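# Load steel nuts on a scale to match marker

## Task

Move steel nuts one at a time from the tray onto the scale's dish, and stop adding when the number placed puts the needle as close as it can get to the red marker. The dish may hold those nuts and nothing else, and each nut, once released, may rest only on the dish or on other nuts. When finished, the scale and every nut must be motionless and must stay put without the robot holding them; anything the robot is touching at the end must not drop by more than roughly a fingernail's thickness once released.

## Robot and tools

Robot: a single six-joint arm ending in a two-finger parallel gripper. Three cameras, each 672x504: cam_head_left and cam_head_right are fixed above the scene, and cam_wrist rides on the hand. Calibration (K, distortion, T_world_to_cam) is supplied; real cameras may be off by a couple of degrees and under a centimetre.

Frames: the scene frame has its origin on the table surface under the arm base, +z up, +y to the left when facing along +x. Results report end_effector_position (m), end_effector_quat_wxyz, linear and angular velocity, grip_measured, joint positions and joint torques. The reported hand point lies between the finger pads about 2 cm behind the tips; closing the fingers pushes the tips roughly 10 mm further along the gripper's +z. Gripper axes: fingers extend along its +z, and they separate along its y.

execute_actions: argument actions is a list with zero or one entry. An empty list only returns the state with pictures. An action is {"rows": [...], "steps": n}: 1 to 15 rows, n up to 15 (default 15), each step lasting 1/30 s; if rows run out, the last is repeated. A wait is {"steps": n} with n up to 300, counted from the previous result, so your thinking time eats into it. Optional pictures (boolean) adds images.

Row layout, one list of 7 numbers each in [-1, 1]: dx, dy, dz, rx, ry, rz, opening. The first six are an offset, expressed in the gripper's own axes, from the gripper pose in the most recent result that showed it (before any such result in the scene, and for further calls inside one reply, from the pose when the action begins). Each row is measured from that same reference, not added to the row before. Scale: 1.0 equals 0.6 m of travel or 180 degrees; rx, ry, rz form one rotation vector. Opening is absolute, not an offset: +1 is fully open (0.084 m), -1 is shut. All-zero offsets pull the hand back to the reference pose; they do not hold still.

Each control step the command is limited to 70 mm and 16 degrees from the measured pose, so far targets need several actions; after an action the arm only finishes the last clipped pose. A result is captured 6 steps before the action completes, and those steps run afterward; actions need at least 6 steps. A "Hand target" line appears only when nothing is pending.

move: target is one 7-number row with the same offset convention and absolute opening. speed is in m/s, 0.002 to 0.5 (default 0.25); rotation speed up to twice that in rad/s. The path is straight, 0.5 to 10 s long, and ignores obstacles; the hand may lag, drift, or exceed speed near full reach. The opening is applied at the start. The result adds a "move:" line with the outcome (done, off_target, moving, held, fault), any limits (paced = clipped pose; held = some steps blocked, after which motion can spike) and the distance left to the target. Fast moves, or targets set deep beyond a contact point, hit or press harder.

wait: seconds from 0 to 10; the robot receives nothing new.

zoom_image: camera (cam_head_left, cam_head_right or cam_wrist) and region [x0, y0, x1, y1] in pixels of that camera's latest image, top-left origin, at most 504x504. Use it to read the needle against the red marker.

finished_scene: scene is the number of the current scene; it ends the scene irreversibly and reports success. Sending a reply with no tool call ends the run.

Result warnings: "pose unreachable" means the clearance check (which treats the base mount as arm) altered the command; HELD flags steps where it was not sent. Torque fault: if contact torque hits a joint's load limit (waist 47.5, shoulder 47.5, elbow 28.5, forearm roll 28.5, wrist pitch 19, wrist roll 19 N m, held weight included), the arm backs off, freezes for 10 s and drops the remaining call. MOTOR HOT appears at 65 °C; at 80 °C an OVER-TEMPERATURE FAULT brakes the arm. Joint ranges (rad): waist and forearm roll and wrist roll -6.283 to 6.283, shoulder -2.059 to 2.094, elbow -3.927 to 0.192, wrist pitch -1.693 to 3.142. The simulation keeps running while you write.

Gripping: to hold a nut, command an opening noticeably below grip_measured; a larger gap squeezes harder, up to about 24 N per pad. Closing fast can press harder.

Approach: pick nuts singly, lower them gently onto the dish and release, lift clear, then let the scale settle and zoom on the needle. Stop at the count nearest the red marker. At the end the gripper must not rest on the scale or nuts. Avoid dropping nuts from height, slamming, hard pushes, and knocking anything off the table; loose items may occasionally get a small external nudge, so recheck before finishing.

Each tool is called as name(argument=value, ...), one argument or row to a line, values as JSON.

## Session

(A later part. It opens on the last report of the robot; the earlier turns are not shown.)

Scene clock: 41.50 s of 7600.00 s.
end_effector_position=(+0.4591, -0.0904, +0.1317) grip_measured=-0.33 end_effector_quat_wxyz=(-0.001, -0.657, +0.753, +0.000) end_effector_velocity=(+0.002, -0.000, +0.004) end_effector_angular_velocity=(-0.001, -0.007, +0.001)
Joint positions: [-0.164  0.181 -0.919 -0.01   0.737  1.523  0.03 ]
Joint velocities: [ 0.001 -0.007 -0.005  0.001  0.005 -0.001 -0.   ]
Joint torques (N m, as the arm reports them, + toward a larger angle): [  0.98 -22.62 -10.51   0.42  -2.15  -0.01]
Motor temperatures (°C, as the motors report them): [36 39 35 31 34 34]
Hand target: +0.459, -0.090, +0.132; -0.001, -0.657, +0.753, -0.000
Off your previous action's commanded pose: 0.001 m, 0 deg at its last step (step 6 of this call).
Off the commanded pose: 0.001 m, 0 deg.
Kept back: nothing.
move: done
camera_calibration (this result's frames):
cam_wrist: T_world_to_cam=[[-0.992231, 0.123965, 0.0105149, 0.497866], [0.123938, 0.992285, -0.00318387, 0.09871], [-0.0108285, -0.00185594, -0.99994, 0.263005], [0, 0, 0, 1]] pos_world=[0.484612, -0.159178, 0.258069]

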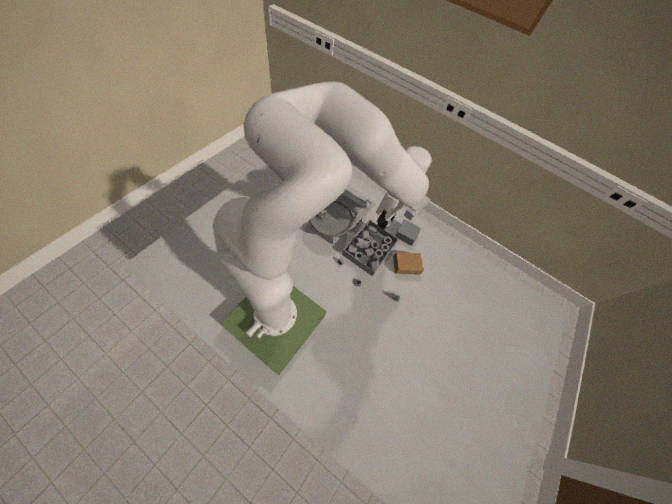

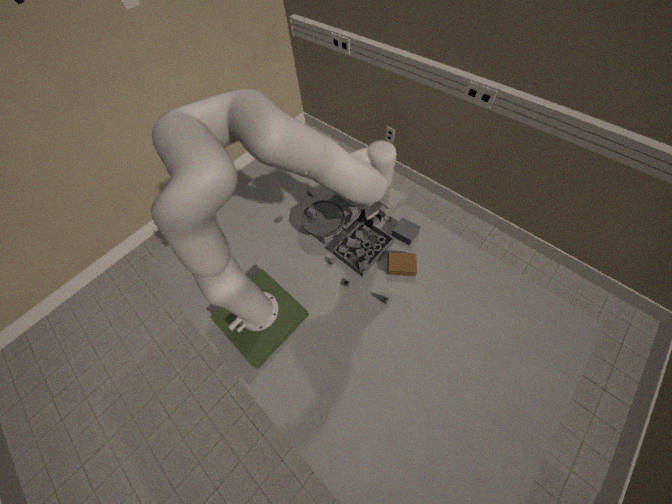

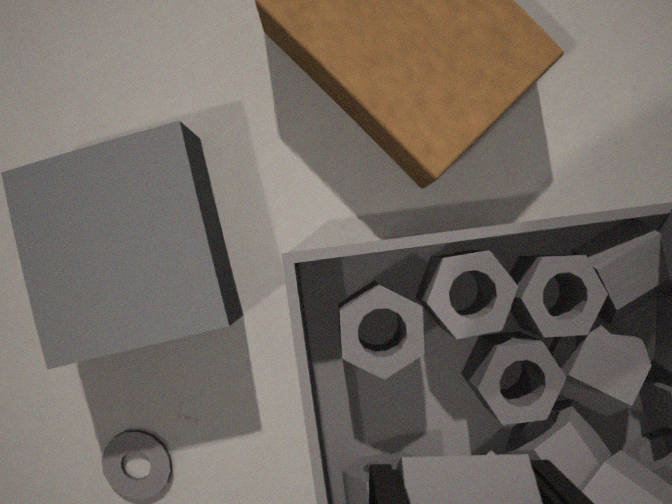

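move(
  target=[-0.3345, 0.1402, 0.008, 0, 0, -0.543, -0.6],
  speed=0.5,
)

move(
  target=[0, 0, 0.06, 0, 0, 0, -0.6],
  speed=0.08,
)

zoom_image(
  camera="cam_head_right",
  region=[280, 170, 380, 250],
)

Scene clock: 44.33 s of 7600.00 s.
end_effector_position=(+0.4039, +0.1194, +0.1268) grip_measured=-0.33 end_effector_quat_wxyz=(+0.002, +1.000, -0.001, -0.001) end_effector_velocity=(+0.000, +0.002, +0.001) end_effector_angular_velocity=(+0.003, -0.001, +0.010)
Joint positions: [ 0.318  0.06  -0.739 -0.013  0.682  0.304  0.03 ]
Joint velocities: [ 0.003 -0.001 -0.002  0.004  0.002 -0.011 -0.   ]
Joint torques (N m, as the arm reports them, + toward a larger angle): [  0.9  -19.45 -10.23   0.39  -2.18  -0.17]
Motor temperatures (°C, as the motors report them): [36 39 35 31 34 34]
Hand target: +0.404, +0.120, +0.127; +0.002, +1.000, -0.000, -0.001
Off the commanded pose: 0.001 m, 0 deg.
Kept back: nothing.
move: done
camera_calibration (this result's frames):
cam_wrist: T_world_to_cam=[[0.00978331, -0.999887, 0.0114231, 0.14644], [-0.999952, -0.00977845, 0.000480907, 0.47045], [-0.000369152, -0.0114273, -0.999935, 0.254792], [0, 0, 0, 1]] pos_world=[0.469089, 0.153935, 0.252876]

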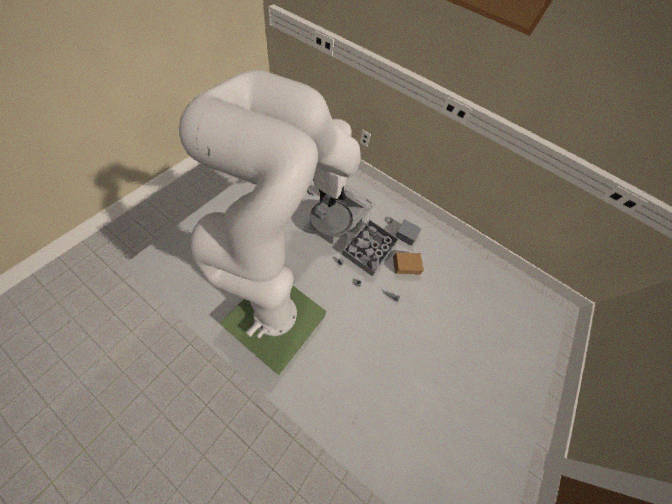

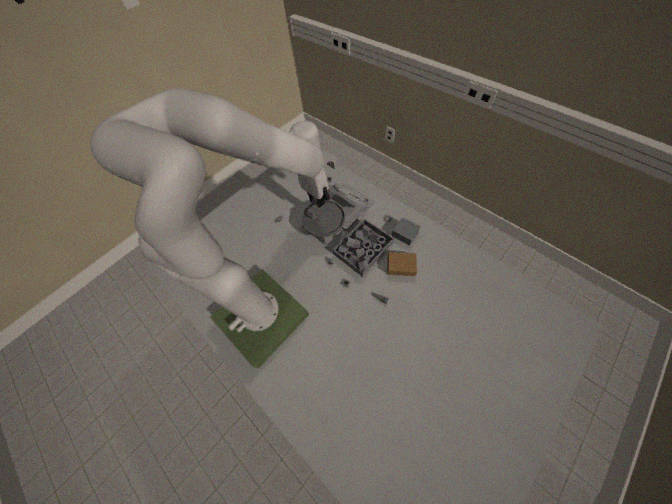

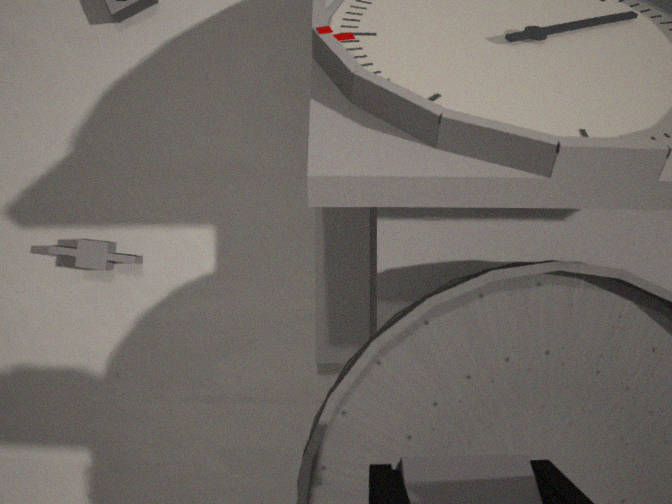

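Scene clock: 45.20 s of 7600.00 s.
end_effector_position=(+0.4040, +0.1194, +0.0912) grip_measured=-0.33 end_effector_quat_wxyz=(+0.001, +1.000, -0.001, -0.001) end_effector_velocity=(-0.001, -0.000, -0.002) end_effector_angular_velocity=(+0.000, +0.003, -0.001)
Joint positions: [ 0.317  0.149 -0.721 -0.015  0.574  0.305  0.03 ]
Joint velocities: [ 0.     0.005  0.002  0.001 -0.004  0.     0.   ]
Joint torques (N m, as the arm reports them, + toward a larger angle): [  0.98 -20.56  -9.74   0.43  -2.17  -0.01]
Motor temperatures (°C, as the motors report them): [36 39 35 31 34 34]
Hand target: +0.404, +0.119, +0.091; +0.002, +1.000, -0.001, -0.001
Off the commanded pose: 0.000 m, 0 deg.
Kept back: nothing.
move: done
camera_calibration (this result's frames):
cam_wrist: T_world_to_cam=[[0.00991707, -0.999889, 0.0110754, 0.146867], [-0.999951, -0.009918, -0.0000293403, 0.470631], [0.000139182, -0.0110745, -0.999939, 0.21897], [0, 0, 0, 1]] pos_world=[0.469121, 0.153944, 0.217344]

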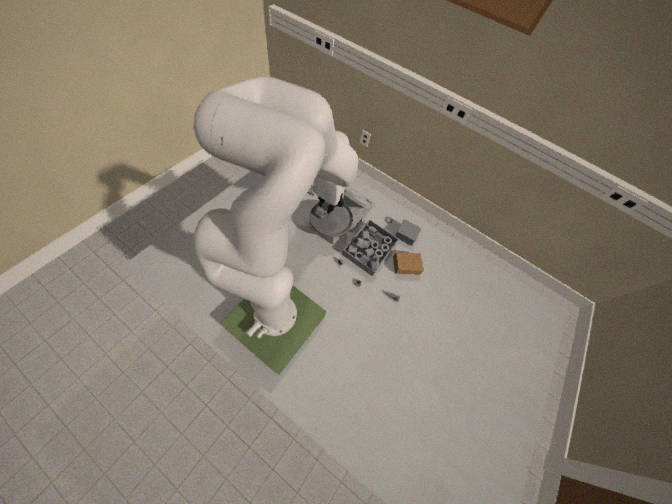

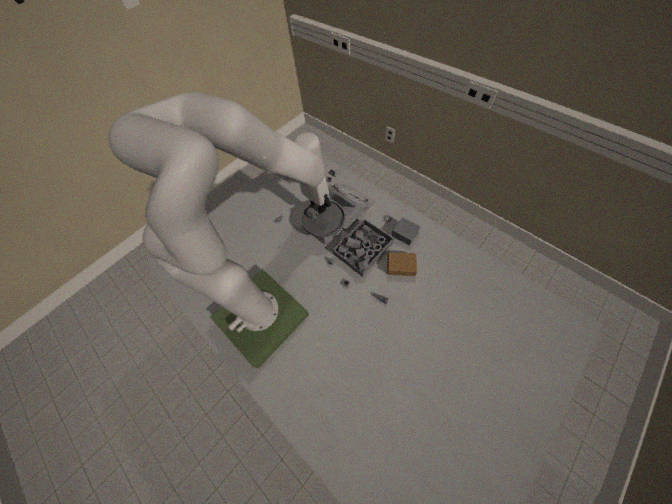

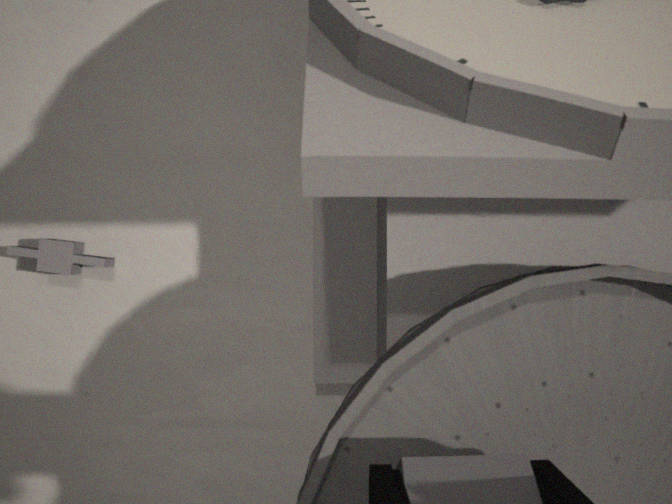

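Region (280, 170, 380, 250) of cam_head_right's 672x504 image, scaled by 5.040, with more detail than that image has; it fills the top 403 rows of this view, and the rest is white.

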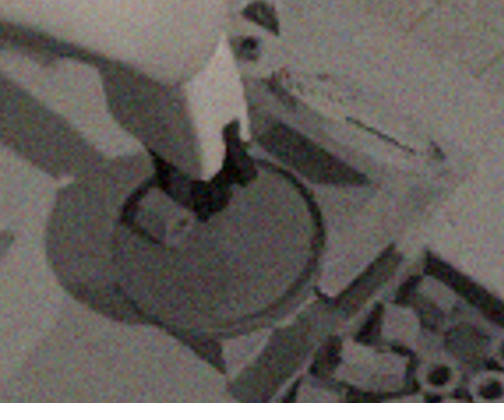

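move(
  target=[0, 0, 0.0075, 0, 0, 0, -0.6],
  speed=0.02,
)

zoom_image(
  camera="cam_head_right",
  region=[280, 170, 380, 250],
)

Scene clock: 46.13 s of 7600.00 s.
end_effector_position=(+0.4039, +0.1194, +0.0870) grip_measured=-0.33 end_effector_quat_wxyz=(+0.001, +1.000, -0.001, -0.001) end_effector_velocity=(+0.000, +0.000, -0.002) end_effector_angular_velocity=(+0.001, -0.000, -0.000)
Joint positions: [ 0.317  0.16  -0.72  -0.015  0.561  0.305  0.03 ]
Joint velocities: [ 0.     0.004  0.001  0.001 -0.005  0.     0.   ]
Joint torques (N m, as the arm reports them, + toward a larger angle): [  0.89 -18.96  -9.89   0.31  -3.21  -0.17]
Motor temperatures (°C, as the motors report them): [36 39 35 31 34 34]
Hand target: +0.404, +0.119, +0.087; +0.001, +1.000, -0.001, -0.001
Off the commanded pose: 0.000 m, 0 deg.
Kept back: nothing.
move: done
camera_calibration (this result's frames):
cam_wrist: T_world_to_cam=[[0.00992107, -0.99989, 0.0110643, 0.146901], [-0.999951, -0.00992167, 0.0000007175, 0.470597], [0.000109059, -0.0110638, -0.999939, 0.214764], [0, 0, 0, 1]] pos_world=[0.469093, 0.15393, 0.213125]

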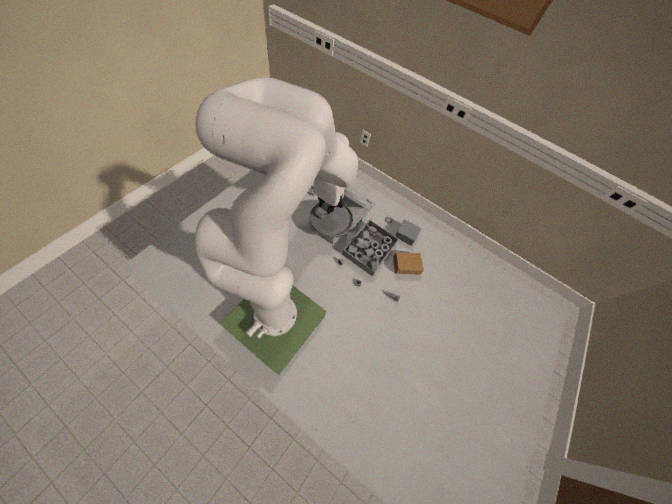

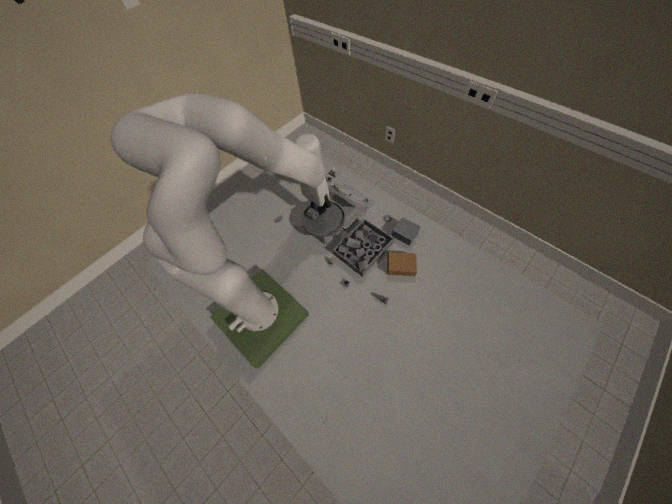

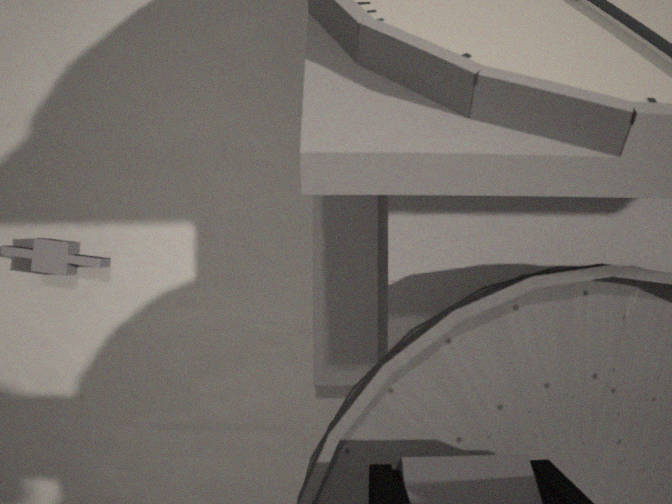

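Region (280, 170, 380, 250) of cam_head_right's 672x504 image, scaled by 5.040, with more detail than that image has; it fills the top 403 rows of this view, and the rest is white.

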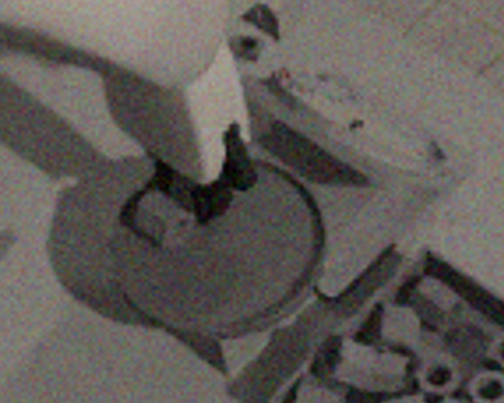

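execute_actions(
  actions=[
    {"rows": [[0,0,-0.002,0,0,0,-0.6],[0,0,-0.0035,0,0,0,-0.6],[0,0,-0.0035,0,0,0,-0.6],[0,0,-0.0035,0,0,0,-0.6],[0,0,-0.0035,0,0,0,-0.3],[0,0,-0.0035,0,0,0,-0.19],[0,0,-0.0035,0,0,0,-0.19],[0,0,-0.0035,0,0,0,-0.19],[0,0,-0.0035,0,0,0,-0.19],[0,0,-0.01,0,0,0,-0.19],[0,0,-0.02,0,0,0,-0.19],[0,0,-0.032,0,0,0,-0.19],[0,0,-0.044,0,0,0,-0.19],[0,0,-0.052,0,0,0,-0.19],[0,0,-0.055,0,0,0,-0.19]], "steps": 15},
  ],
)

move(
  target=[0.107, 0.3, 0.04, 0, 0, 0, -0.19],
  speed=0.35,
)

Scene clock: 47.00 s of 7600.00 s.
end_effector_position=(+0.4043, +0.1195, +0.0890) grip_measured=-0.22 end_effector_quat_wxyz=(+0.001, +1.000, -0.001, -0.000) end_effector_velocity=(-0.001, -0.000, +0.003) end_effector_angular_velocity=(-0.000, +0.002, -0.001)
Joint positions: [ 0.317  0.156 -0.721 -0.015  0.566  0.305  0.034]
Joint velocities: [-0.    -0.009  0.001  0.001  0.01   0.     0.021]
Joint torques (N m, as the arm reports them, + toward a larger angle): [  1.07 -19.68  -9.28   0.33  -2.1    0.  ]
Motor temperatures (°C, as the motors report them): [36 39 35 31 34 34]
Steps of this call (steps 1 to 17: nothing new was sent; steps 18 to 26: the first 9 steps of this action). Readings (end_effector_position):
18: (+0.4039, +0.1194, +0.0868)
19: (+0.4039, +0.1194, +0.0870)
21: (+0.4040, +0.1194, +0.0878)
25: (+0.4043, +0.1195, +0.0889)
26: the state above

Scene clock: 48.80 s of 7600.00 s.
end_effector_position=(+0.4670, -0.0601, +0.0945) grip_measured=-0.20 end_effector_quat_wxyz=(+0.001, +1.000, -0.001, -0.001) end_effector_velocity=(+0.001, -0.002, -0.000) end_effector_angular_velocity=(+0.002, +0.001, -0.002)
Joint positions: [-0.099  0.271 -0.911 -0.012  0.639 -0.114  0.035]
Joint velocities: [-0.005  0.004 -0.006  0.003  0.004 -0.005  0.   ]
Joint torques (N m, as the arm reports them, + toward a larger angle): [  0.94 -23.14  -9.75   0.6   -2.19  -0.12]
Motor temperatures (°C, as the motors report them): [36 39 35 31 34 34]
Hand target: +0.467, -0.060, +0.094; +0.001, +1.000, -0.001, -0.001
Off your previous action's commanded pose: 0.018 m, 0 deg at its last step (step 6 of this call).
Off the commanded pose: 0.001 m, 0 deg.
Kept back: nothing.
move: done
camera_calibration (this result's frames):
cam_wrist: T_world_to_cam=[[0.0103401, -0.999898, 0.00986917, -0.0333543], [-0.999947, -0.0103383, 0.000240866, 0.531875], [-0.000138811, -0.00987113, -0.999951, 0.22046], [0, 0, 0, 1]] pos_world=[0.532222, -0.025676, 0.220651]

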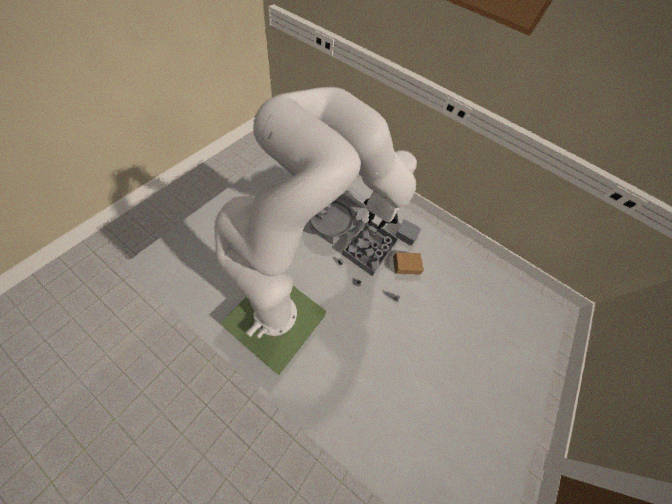

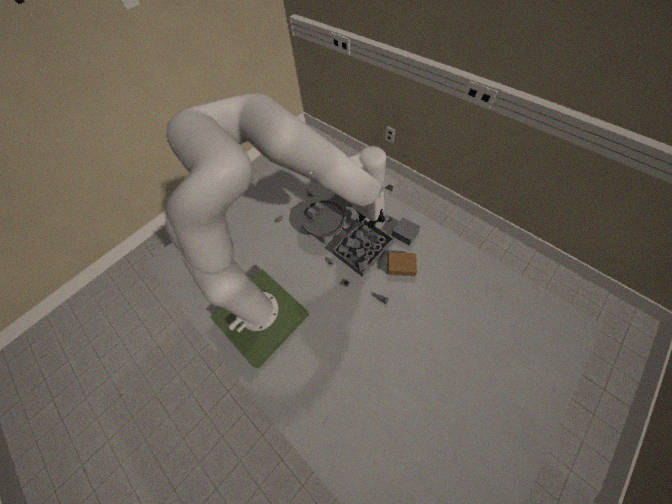

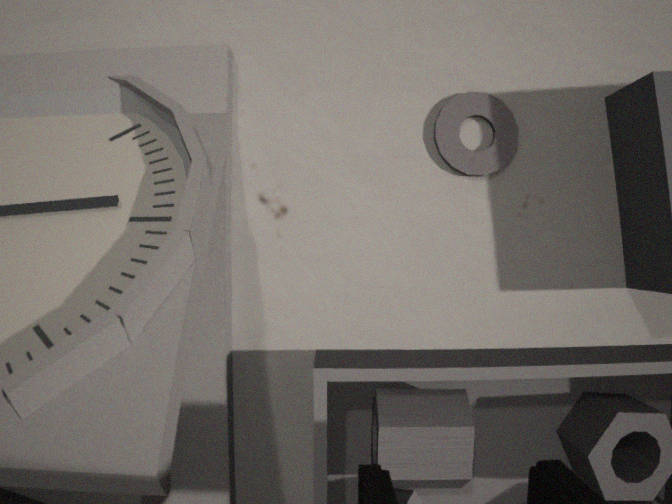

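move(
  target=[0.008, -0.002, 0.106, 0, 0, 0, -0.17],
  speed=0.09,
)

execute_actions(
  actions=[
    {"rows": [[0,-0.001,0,0,0,0,-0.24],[0,-0.001,0,0,0,0,-0.3],[0,-0.001,0,0,0,0,-0.4],[0,-0.001,0,0,0,0,-0.5],[0,-0.001,0,0,0,0,-0.6]], "steps": 10},
  ],
)

move(
  target=[0, 0, -0.165, 0, 0, 0, -0.6],
  speed=0.2,
)

Scene clock: 50.20 s of 7600.00 s.
end_effector_position=(+0.4719, -0.0590, +0.0313) grip_measured=-0.19 end_effector_quat_wxyz=(+0.001, +1.000, -0.001, -0.001) end_effector_velocity=(+0.001, +0.001, -0.002) end_effector_angular_velocity=(-0.000, -0.001, +0.001)
Joint positions: [-0.096  0.442 -0.93  -0.015  0.487 -0.109  0.036]
Joint velocities: [ 0.002  0.006 -0.002  0.    -0.005  0.001  0.   ]
Joint torques (N m, as the arm reports them, + toward a larger angle): [  2.88 -24.1   -8.44   0.64  -1.9   -0.03]
Motor temperatures (°C, as the motors report them): [36 39 35 31 34 34]
Hand target: +0.472, -0.059, +0.031; +0.001, +1.000, -0.001, -0.001
Off the commanded pose: 0.000 m, 0 deg.
Kept back: nothing.
move: done
camera_calibration (this result's frames):
cam_wrist: T_world_to_cam=[[0.010396, -0.999899, 0.00966276, -0.0316743], [-0.999946, -0.0103979, -0.000145784, 0.536751], [0.000246241, -0.00966072, -0.999953, 0.157137], [0, 0, 0, 1]] pos_world=[0.537013, -0.024572, 0.157514]

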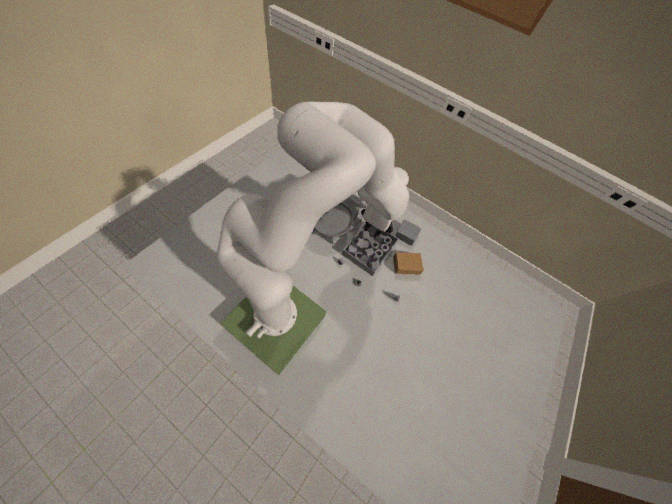

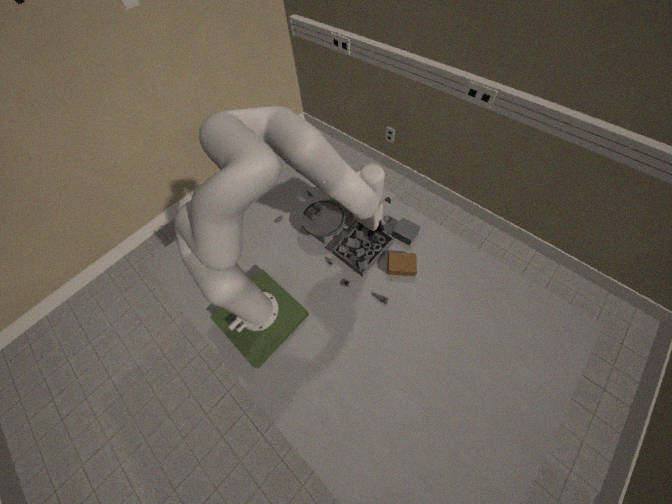

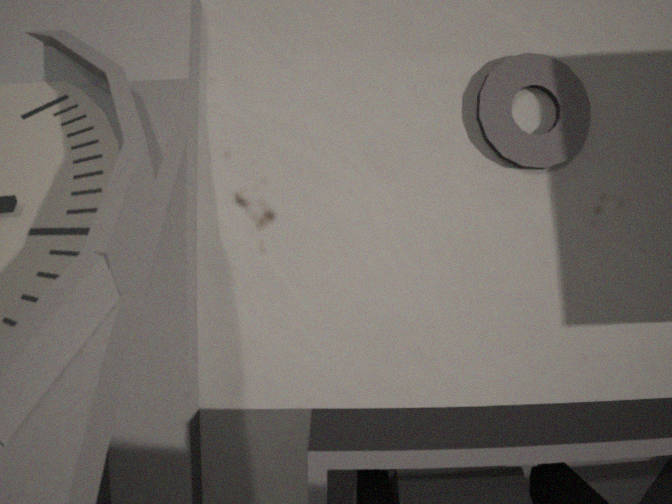

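Scene clock: 50.33 s of 7600.00 s.
end_effector_position=(+0.4718, -0.0581, +0.0312) grip_measured=-0.33 end_effector_quat_wxyz=(+0.001, +1.000, -0.000, -0.001) end_effector_velocity=(+0.001, +0.001, +0.002) end_effector_angular_velocity=(-0.000, -0.003, -0.002)
Joint positions: [-0.095  0.442 -0.93  -0.014  0.487 -0.108  0.03 ]
Joint velocities: [ 0.003 -0.004 -0.     0.     0.001  0.004 -0.   ]
Joint torques (N m, as the arm reports them, + toward a larger angle): [  0.77 -24.02  -8.26   0.49  -2.06  -0.04]
Motor temperatures (°C, as the motors report them): [36 39 35 31 34 34]
Steps of this call (steps 1 to 4: the first 4 steps of this action). Readings (end_effector_position):
1: (+0.4719, -0.0588, +0.0313)
2: (+0.4718, -0.0585, +0.0312)
4: the state above

Scene clock: 51.60 s of 7600.00 s.
end_effector_position=(+0.4715, -0.0582, +0.1294) grip_measured=-0.33 end_effector_quat_wxyz=(+0.001, +1.000, -0.001, -0.001) end_effector_velocity=(+0.002, -0.000, +0.006) end_effector_angular_velocity=(-0.001, -0.007, +0.001)
Joint positions: [-0.093  0.207 -0.946 -0.011  0.739 -0.11   0.03 ]
Joint velocities: [ 0.    -0.01  -0.004  0.     0.007 -0.001  0.   ]
Joint torques (N m, as the arm reports them, + toward a larger angle): [  0.73 -23.31 -10.49   0.13  -2.18  -0.19]
Motor temperatures (°C, as the motors report them): [36 39 35 31 34 34]
Hand target: +0.472, -0.058, +0.130; +0.001, +1.000, -0.001, -0.001
Off your previous action's commanded pose: 0.000 m, 0 deg at its last step (step 6 of this call).
Off the commanded pose: 0.001 m, 0 deg.
Kept back: nothing.
move: done
camera_calibration (this result's frames):
cam_wrist: T_world_to_cam=[[0.0103779, -0.999897, 0.00987547, -0.031916], [-0.999945, -0.010364, 0.00145179, 0.53617], [-0.00134929, -0.00988999, -0.99995, 0.255978], [0, 0, 0, 1]] pos_world=[0.536817, -0.0238242, 0.255502]

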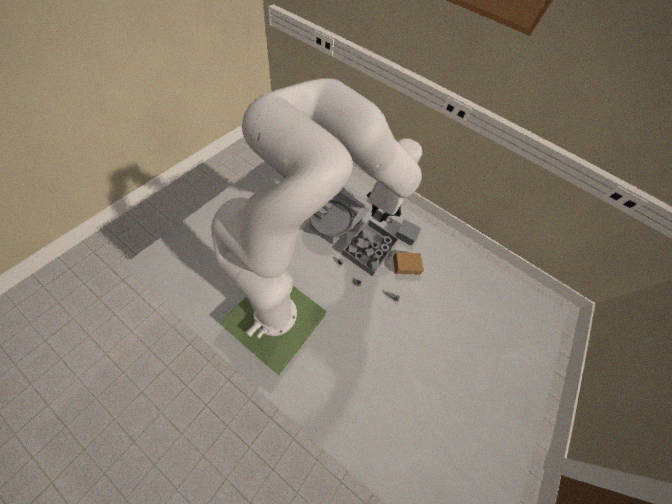

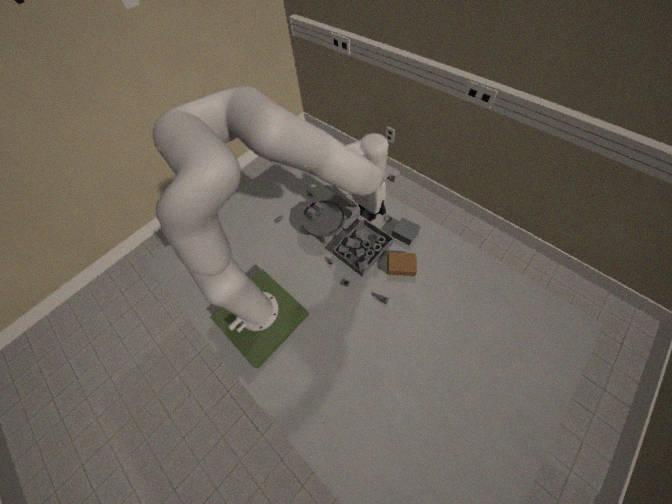

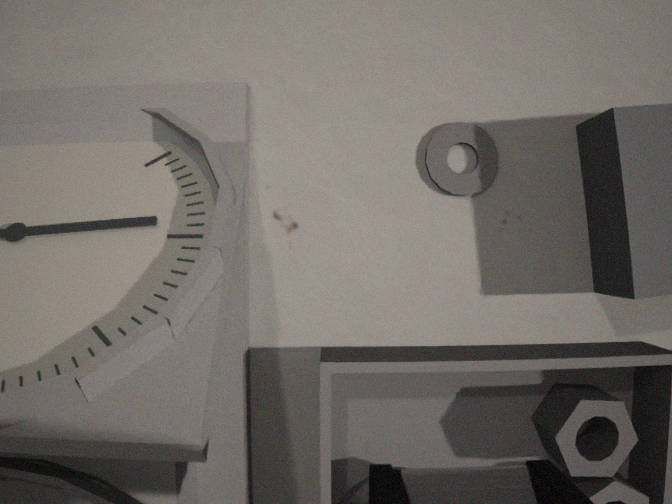

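move(
  target=[-0.0508, -0.227, 0.005, 0, 0, 0, -0.6],
  speed=0.3,
)

move(
  target=[0, 0, 0.062, 0, 0, 0, -0.6],
  speed=0.06,
)

Scene clock: 53.70 s of 7600.00 s.
end_effector_position=(+0.4418, +0.0774, +0.1264) grip_measured=-0.33 end_effector_quat_wxyz=(+0.001, +1.000, -0.001, -0.001) end_effector_velocity=(-0.000, +0.003, +0.000) end_effector_angular_velocity=(-0.002, -0.001, +0.004)
Joint positions: [ 0.204  0.14  -0.842 -0.012  0.704  0.188  0.03 ]
Joint velocities: [ 0.007 -0.    -0.001 -0.004  0.001  0.007 -0.   ]
Joint torques (N m, as the arm reports them, + toward a larger angle): [  0.85 -21.75 -10.45   0.39  -2.2   -0.04]
Motor temperatures (°C, as the motors report them): [36 39 35 31 34 34]
Hand target: +0.442, +0.078, +0.126; +0.001, +1.000, -0.001, -0.001
Off the commanded pose: 0.001 m, 0 deg.
Kept back: nothing.
move: done
camera_calibration (this result's frames):
cam_wrist: T_world_to_cam=[[0.00992073, -0.999893, 0.0107096, 0.104129], [-0.99995, -0.00991003, 0.00105106, 0.507892], [-0.000944816, -0.0107195, -0.999942, 0.254087], [0, 0, 0, 1]] pos_world=[0.507074, 0.111874, 0.252423]

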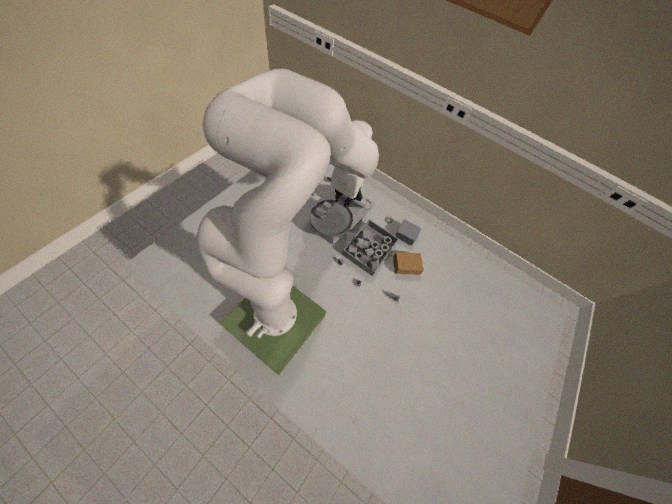

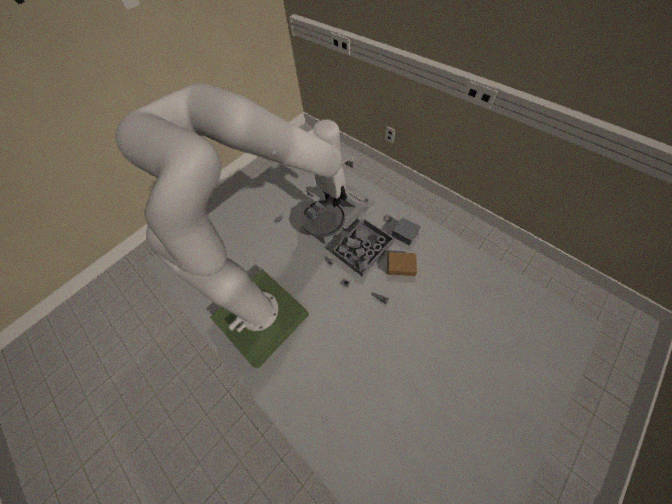

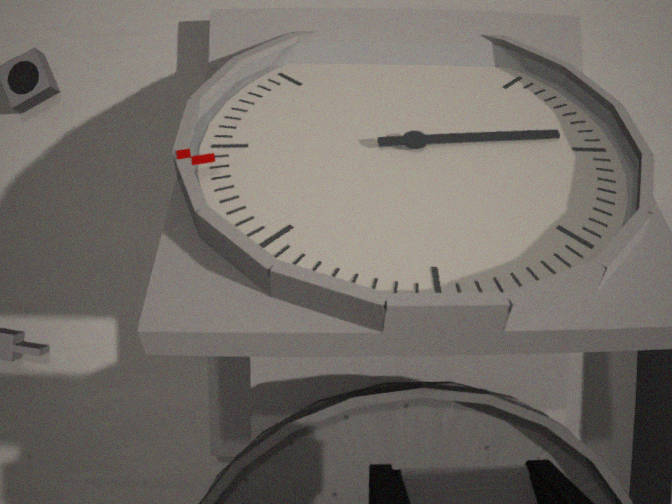

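Scene clock: 54.70 s of 7600.00 s.
end_effector_position=(+0.4419, +0.0774, +0.0896) grip_measured=-0.33 end_effector_quat_wxyz=(+0.001, +1.000, -0.001, -0.001) end_effector_velocity=(+0.001, -0.000, -0.002) end_effector_angular_velocity=(+0.000, -0.002, -0.001)
Joint positions: [ 0.203  0.226 -0.825 -0.014  0.6    0.189  0.03 ]
Joint velocities: [-0.001  0.004  0.001 -0.    -0.007 -0.     0.   ]
Joint torques (N m, as the arm reports them, + toward a larger angle): [  0.93 -22.42  -9.47   0.64  -2.2    0.03]
Motor temperatures (°C, as the motors report them): [36 39 35 31 34 34]
Hand target: +0.442, +0.077, +0.089; +0.001, +1.000, -0.001, -0.001
Off the commanded pose: 0.000 m, 0 deg.
Kept back: nothing.
move: done
camera_calibration (this result's frames):
cam_wrist: T_world_to_cam=[[0.0100527, -0.999895, 0.0104414, 0.104532], [-0.999949, -0.0100475, 0.000550335, 0.508073], [-0.000445367, -0.0104464, -0.999945, 0.217067], [0, 0, 0, 1]] pos_world=[0.507094, 0.111894, 0.215684]

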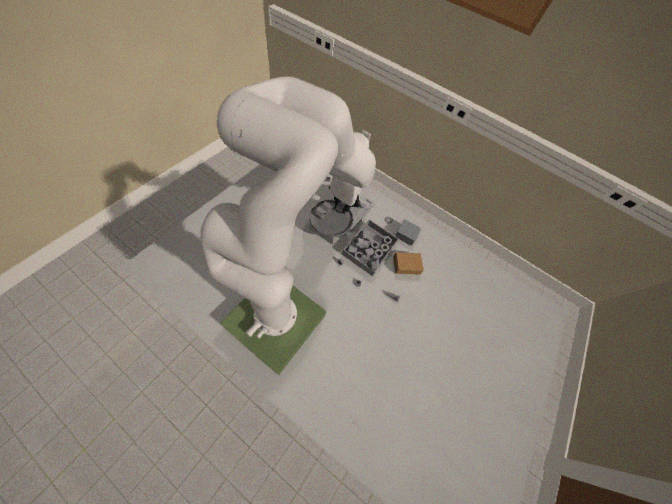

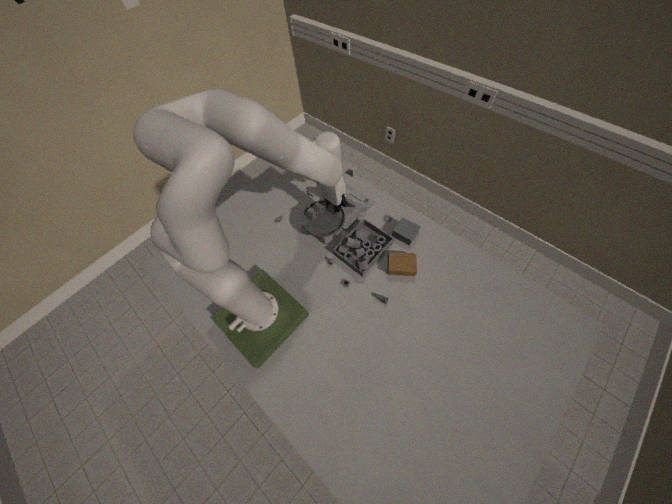

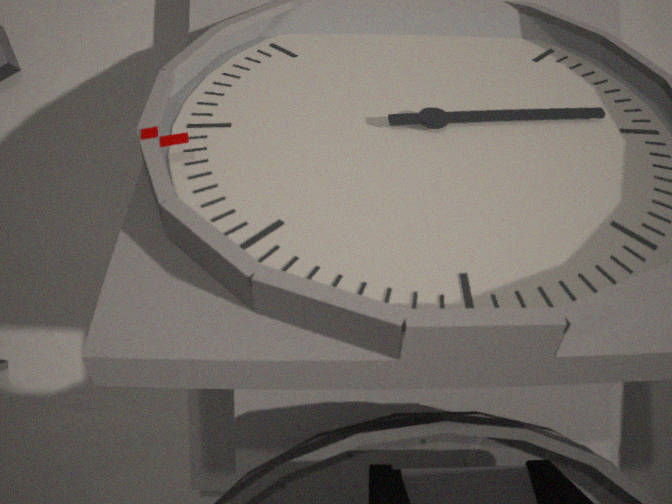

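execute_actions(
  actions=[
    {"rows": [[0,0,0.001,0,0,0,-0.6],[0,0,0.0018,0,0,0,-0.6],[0,0,0.0018,0,0,0,-0.6],[0,0,0.0018,0,0,0,-0.6],[0,0,0.0018,0,0,0,-0.3],[0,0,0.0018,0,0,0,-0.22],[0,0,0.0018,0,0,0,-0.22],[0,0,0.0018,0,0,0,-0.22],[0,0,0,0,0,0,-0.22],[0,0,-0.007,0,0,0,-0.22],[0,0,-0.017,0,0,0,-0.22],[0,0,-0.029,0,0,0,-0.22],[0,0,-0.04,0,0,0,-0.22],[0,0,-0.048,0,0,0,-0.22],[0,0,-0.052,0,0,0,-0.22]], "steps": 15},
  ],
)

move(
  target=[-0.0137, 0.224, 0.045, 0, 0, 0.322, -0.17],
  speed=0.45,
)

Scene clock: 55.80 s of 7600.00 s.
end_effector_position=(+0.4420, +0.0775, +0.0887) grip_measured=-0.25 end_effector_quat_wxyz=(+0.001, +1.000, -0.001, -0.001) end_effector_velocity=(+0.001, +0.000, +0.002) end_effector_angular_velocity=(+0.001, -0.001, -0.001)
Joint positions: [ 0.203  0.229 -0.825 -0.014  0.597  0.189  0.033]
Joint velocities: [ 0.    -0.003 -0.003  0.002  0.005  0.     0.019]
Joint torques (N m, as the arm reports them, + toward a larger angle): [  0.8  -22.39  -9.28   0.33  -1.97  -0.13]
Motor temperatures (°C, as the motors report them): [36 39 35 31 34 34]
Steps of this call (steps 1 to 24: nothing new was sent; steps 25 to 33: the first 9 steps of this action). Readings (end_effector_position):
25: (+0.4417, +0.0774, +0.0892)
26: (+0.4417, +0.0774, +0.0892)
28: (+0.4418, +0.0774, +0.0889)
32: (+0.4419, +0.0775, +0.0887)
33: the state above

Scene clock: 58.10 s of 7600.00 s.
end_effector_position=(+0.4329, -0.0563, +0.0923) grip_measured=-0.18 end_effector_quat_wxyz=(+0.001, +0.875, -0.485, -0.001) end_effector_velocity=(-0.000, -0.002, -0.001) end_effector_angular_velocity=(-0.002, +0.001, -0.013)
Joint positions: [-0.1    0.184 -0.777 -0.011  0.593  0.894  0.036]
Joint velocities: [-0.003  0.003 -0.001 -0.005 -0.001  0.014  0.   ]
Joint torques (N m, as the arm reports them, + toward a larger angle): [  0.74 -20.77  -9.24   0.46  -1.94  -0.13]
Motor temperatures (°C, as the motors report them): [36 39 35 31 34 34]
Hand target: +0.433, -0.057, +0.092; +0.001, +0.874, -0.485, -0.001
Off your previous action's commanded pose: 0.018 m, 0 deg at its last step (step 6 of this call).
Off the commanded pose: 0.001 m, 0 deg.
Kept back: nothing.
move: done
camera_calibration (this result's frames):
cam_wrist: T_world_to_cam=[[-0.841487, -0.540179, 0.0103515, 0.365428], [-0.540216, 0.841525, -0.00103716, 0.34685], [-0.00815079, -0.0064648, -0.999946, 0.221953], [0, 0, 0, 1]] pos_world=[0.496686, -0.0930518, 0.218518]

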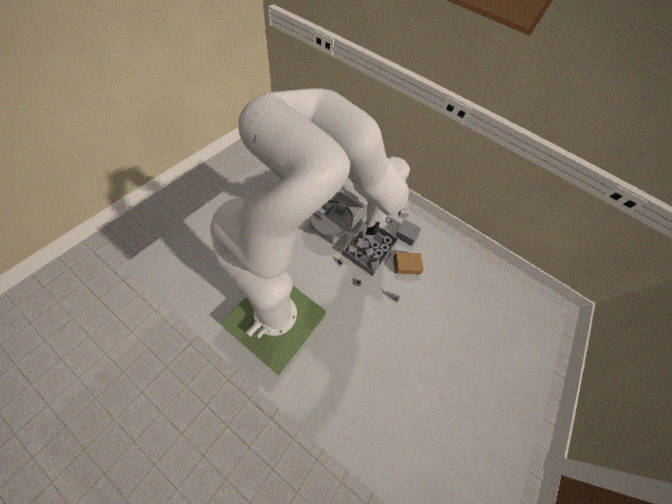

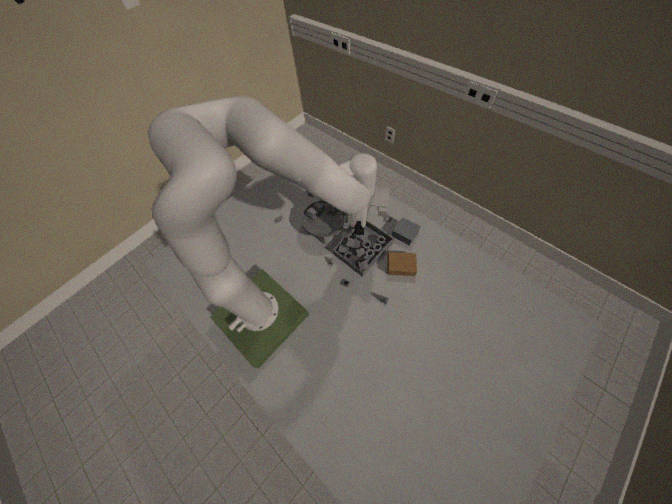

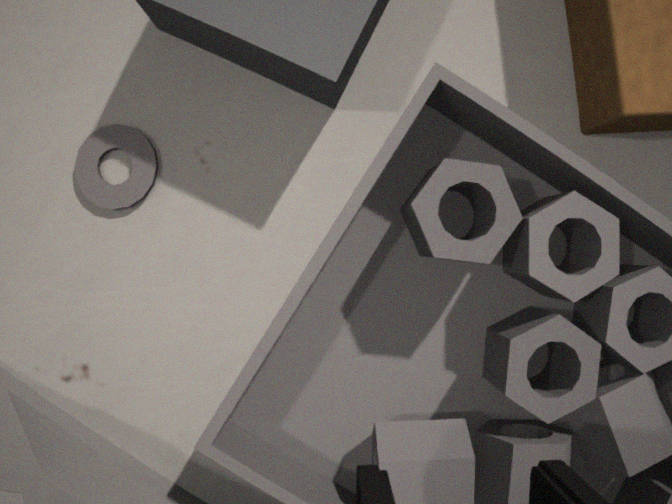

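move(
  target=[0, -0.006, 0.085, 0, 0, -0.008, -0.17],
  speed=0.08,
)

execute_actions(
  actions=[
    {"rows": [[0,0,0,0,0,0,-0.24],[0,0,0.001,0,0,0,-0.28],[0,0,0.002,0,0,0,-0.28],[0,0,0.003,0,0,0,-0.28],[0,0,0.004,0,0,0,-0.28],[0,0,0.004,0,0,0,-0.28],[0,0,0.004,0,0,0,-0.4],[0,0,0.004,0,0,0,-0.55],[0,0,0.004,0,0,0,-0.7]], "steps": 14},
  ],
)

move(
  target=[0, 0, -0.165, 0, 0, 0, -0.7],
  speed=0.2,
)

Scene clock: 59.60 s of 7600.00 s.
end_effector_position=(+0.4378, -0.0545, +0.0433) grip_measured=-0.18 end_effector_quat_wxyz=(-0.000, +0.881, -0.473, +0.002) end_effector_velocity=(+0.000, +0.000, -0.002) end_effector_angular_velocity=(-0.000, -0.000, +0.003)
Joint positions: [-0.096  0.327 -0.788 -0.014  0.455  0.876  0.036]
Joint velocities: [ 0.     0.007 -0.001 -0.001 -0.006 -0.002 -0.   ]
Joint torques (N m, as the arm reports them, + toward a larger angle): [  0.1  -16.32  -5.39   0.16  -1.06  -0.08]
Motor temperatures (°C, as the motors report them): [36 39 35 31 34 34]
Hand target: +0.436, -0.054, +0.041; +0.001, +0.881, -0.473, -0.001
Off the commanded pose: 0.003 m, 0 deg.
Kept back: nothing.
move: done
camera_calibration (this result's frames):
cam_wrist: T_world_to_cam=[[-0.827559, -0.561344, 0.00633614, 0.363972], [-0.561372, 0.827553, -0.00416334, 0.356548], [-0.00290643, -0.00700234, -0.999971, 0.17066], [0, 0, 0, 1]] pos_world=[0.501861, -0.0895541, 0.169834]

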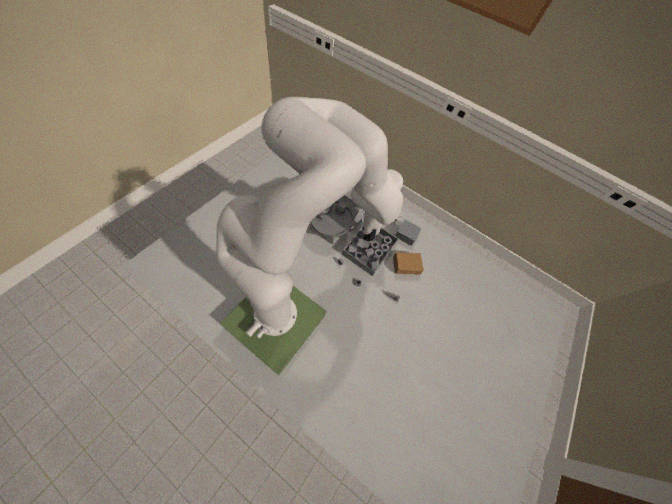

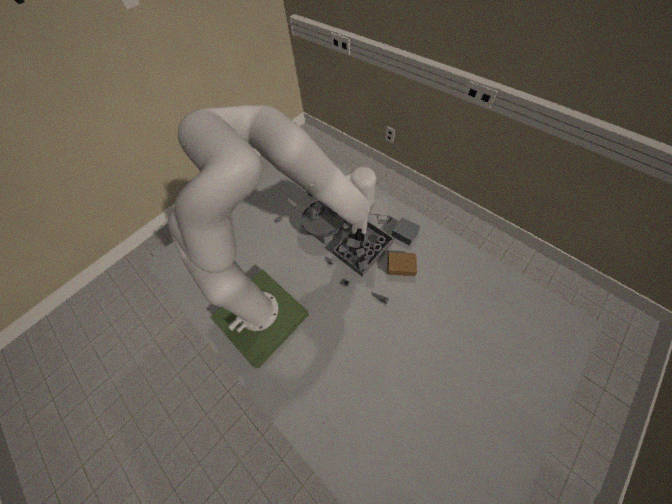

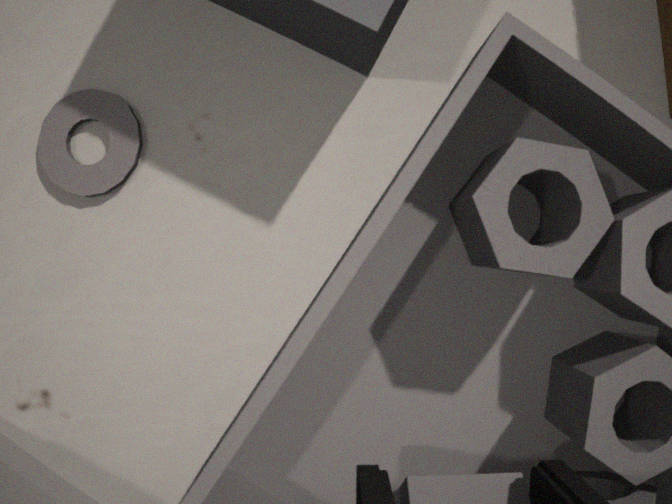

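Scene clock: 59.87 s of 7600.00 s.
end_effector_position=(+0.4389, -0.0548, +0.0426) grip_measured=-0.34 end_effector_quat_wxyz=(-0.001, +0.881, -0.473, +0.003) end_effector_velocity=(+0.000, -0.002, -0.002) end_effector_angular_velocity=(-0.001, -0.001, -0.003)
Joint positions: [-0.096  0.331 -0.79  -0.014  0.45   0.876  0.029]
Joint velocities: [-0.005  0.006 -0.001 -0.002 -0.006 -0.001  0.001]
Joint torques (N m, as the arm reports them, + toward a larger angle): [  2.16 -13.42  -4.77   0.67  -1.29  -0.01]
Motor temperatures (°C, as the motors report them): [36 39 35 31 34 34]
Steps of this call (steps 1 to 8: the first 8 steps of this action). Readings (end_effector_position):
1: (+0.4379, -0.0545, +0.0432)
2: (+0.4379, -0.0545, +0.0433)
4: (+0.4381, -0.0547, +0.0432)
8: the state above

Scene clock: 61.13 s of 7600.00 s.
end_effector_position=(+0.4379, -0.0548, +0.1405) grip_measured=-0.34 end_effector_quat_wxyz=(-0.000, +0.881, -0.474, +0.003) end_effector_velocity=(+0.002, +0.000, +0.005) end_effector_angular_velocity=(-0.001, -0.007, +0.002)
Joint positions: [-0.094  0.081 -0.815 -0.01   0.727  0.874  0.029]
Joint velocities: [ 0.002 -0.01  -0.005  0.     0.008 -0.    -0.   ]
Joint torques (N m, as the arm reports them, + toward a larger angle): [  1.28 -20.62 -10.5    0.52  -2.     0.02]
Motor temperatures (°C, as the motors report them): [36 39 35 31 34 34]
Hand target: +0.438, -0.055, +0.141; -0.000, +0.881, -0.474, +0.003
Off your previous action's commanded pose: 0.002 m, 0 deg at its last step (step 6 of this call).
Off the commanded pose: 0.001 m, 0 deg.
Kept back: nothing.
move: done
camera_calibration (this result's frames):
cam_wrist: T_world_to_cam=[[-0.827926, -0.560812, 0.00528629, 0.363555], [-0.560836, 0.827906, -0.00582104, 0.357334], [-0.00111205, -0.00778413, -0.999969, 0.267072], [0, 0, 0, 1]] pos_world=[0.5017, -0.0898741, 0.267222]

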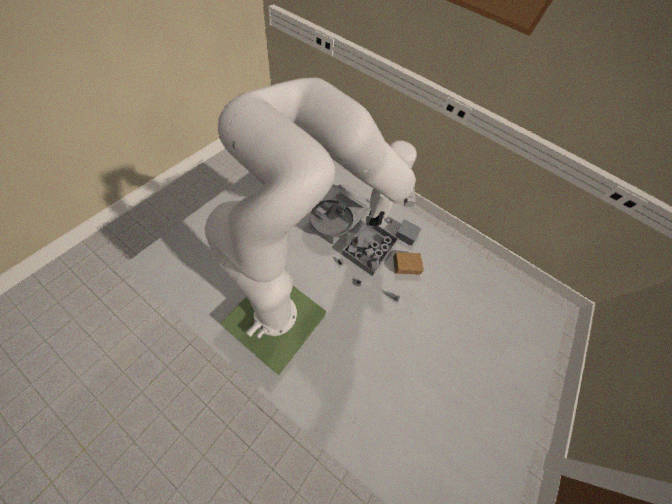

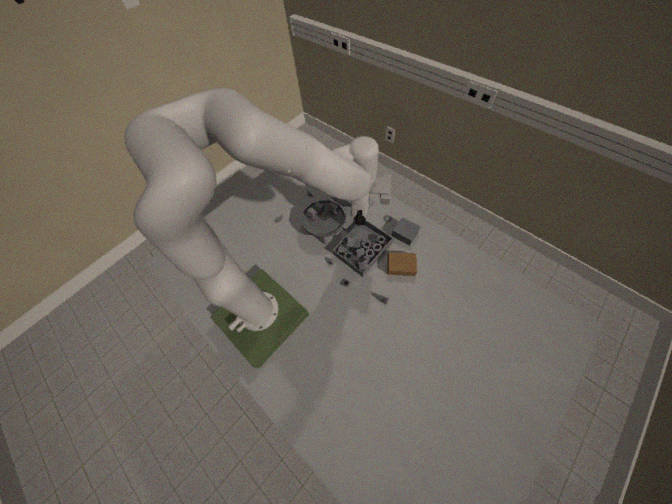

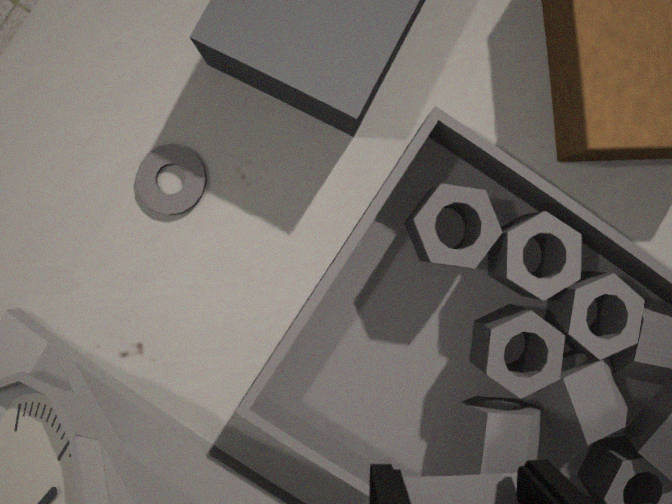

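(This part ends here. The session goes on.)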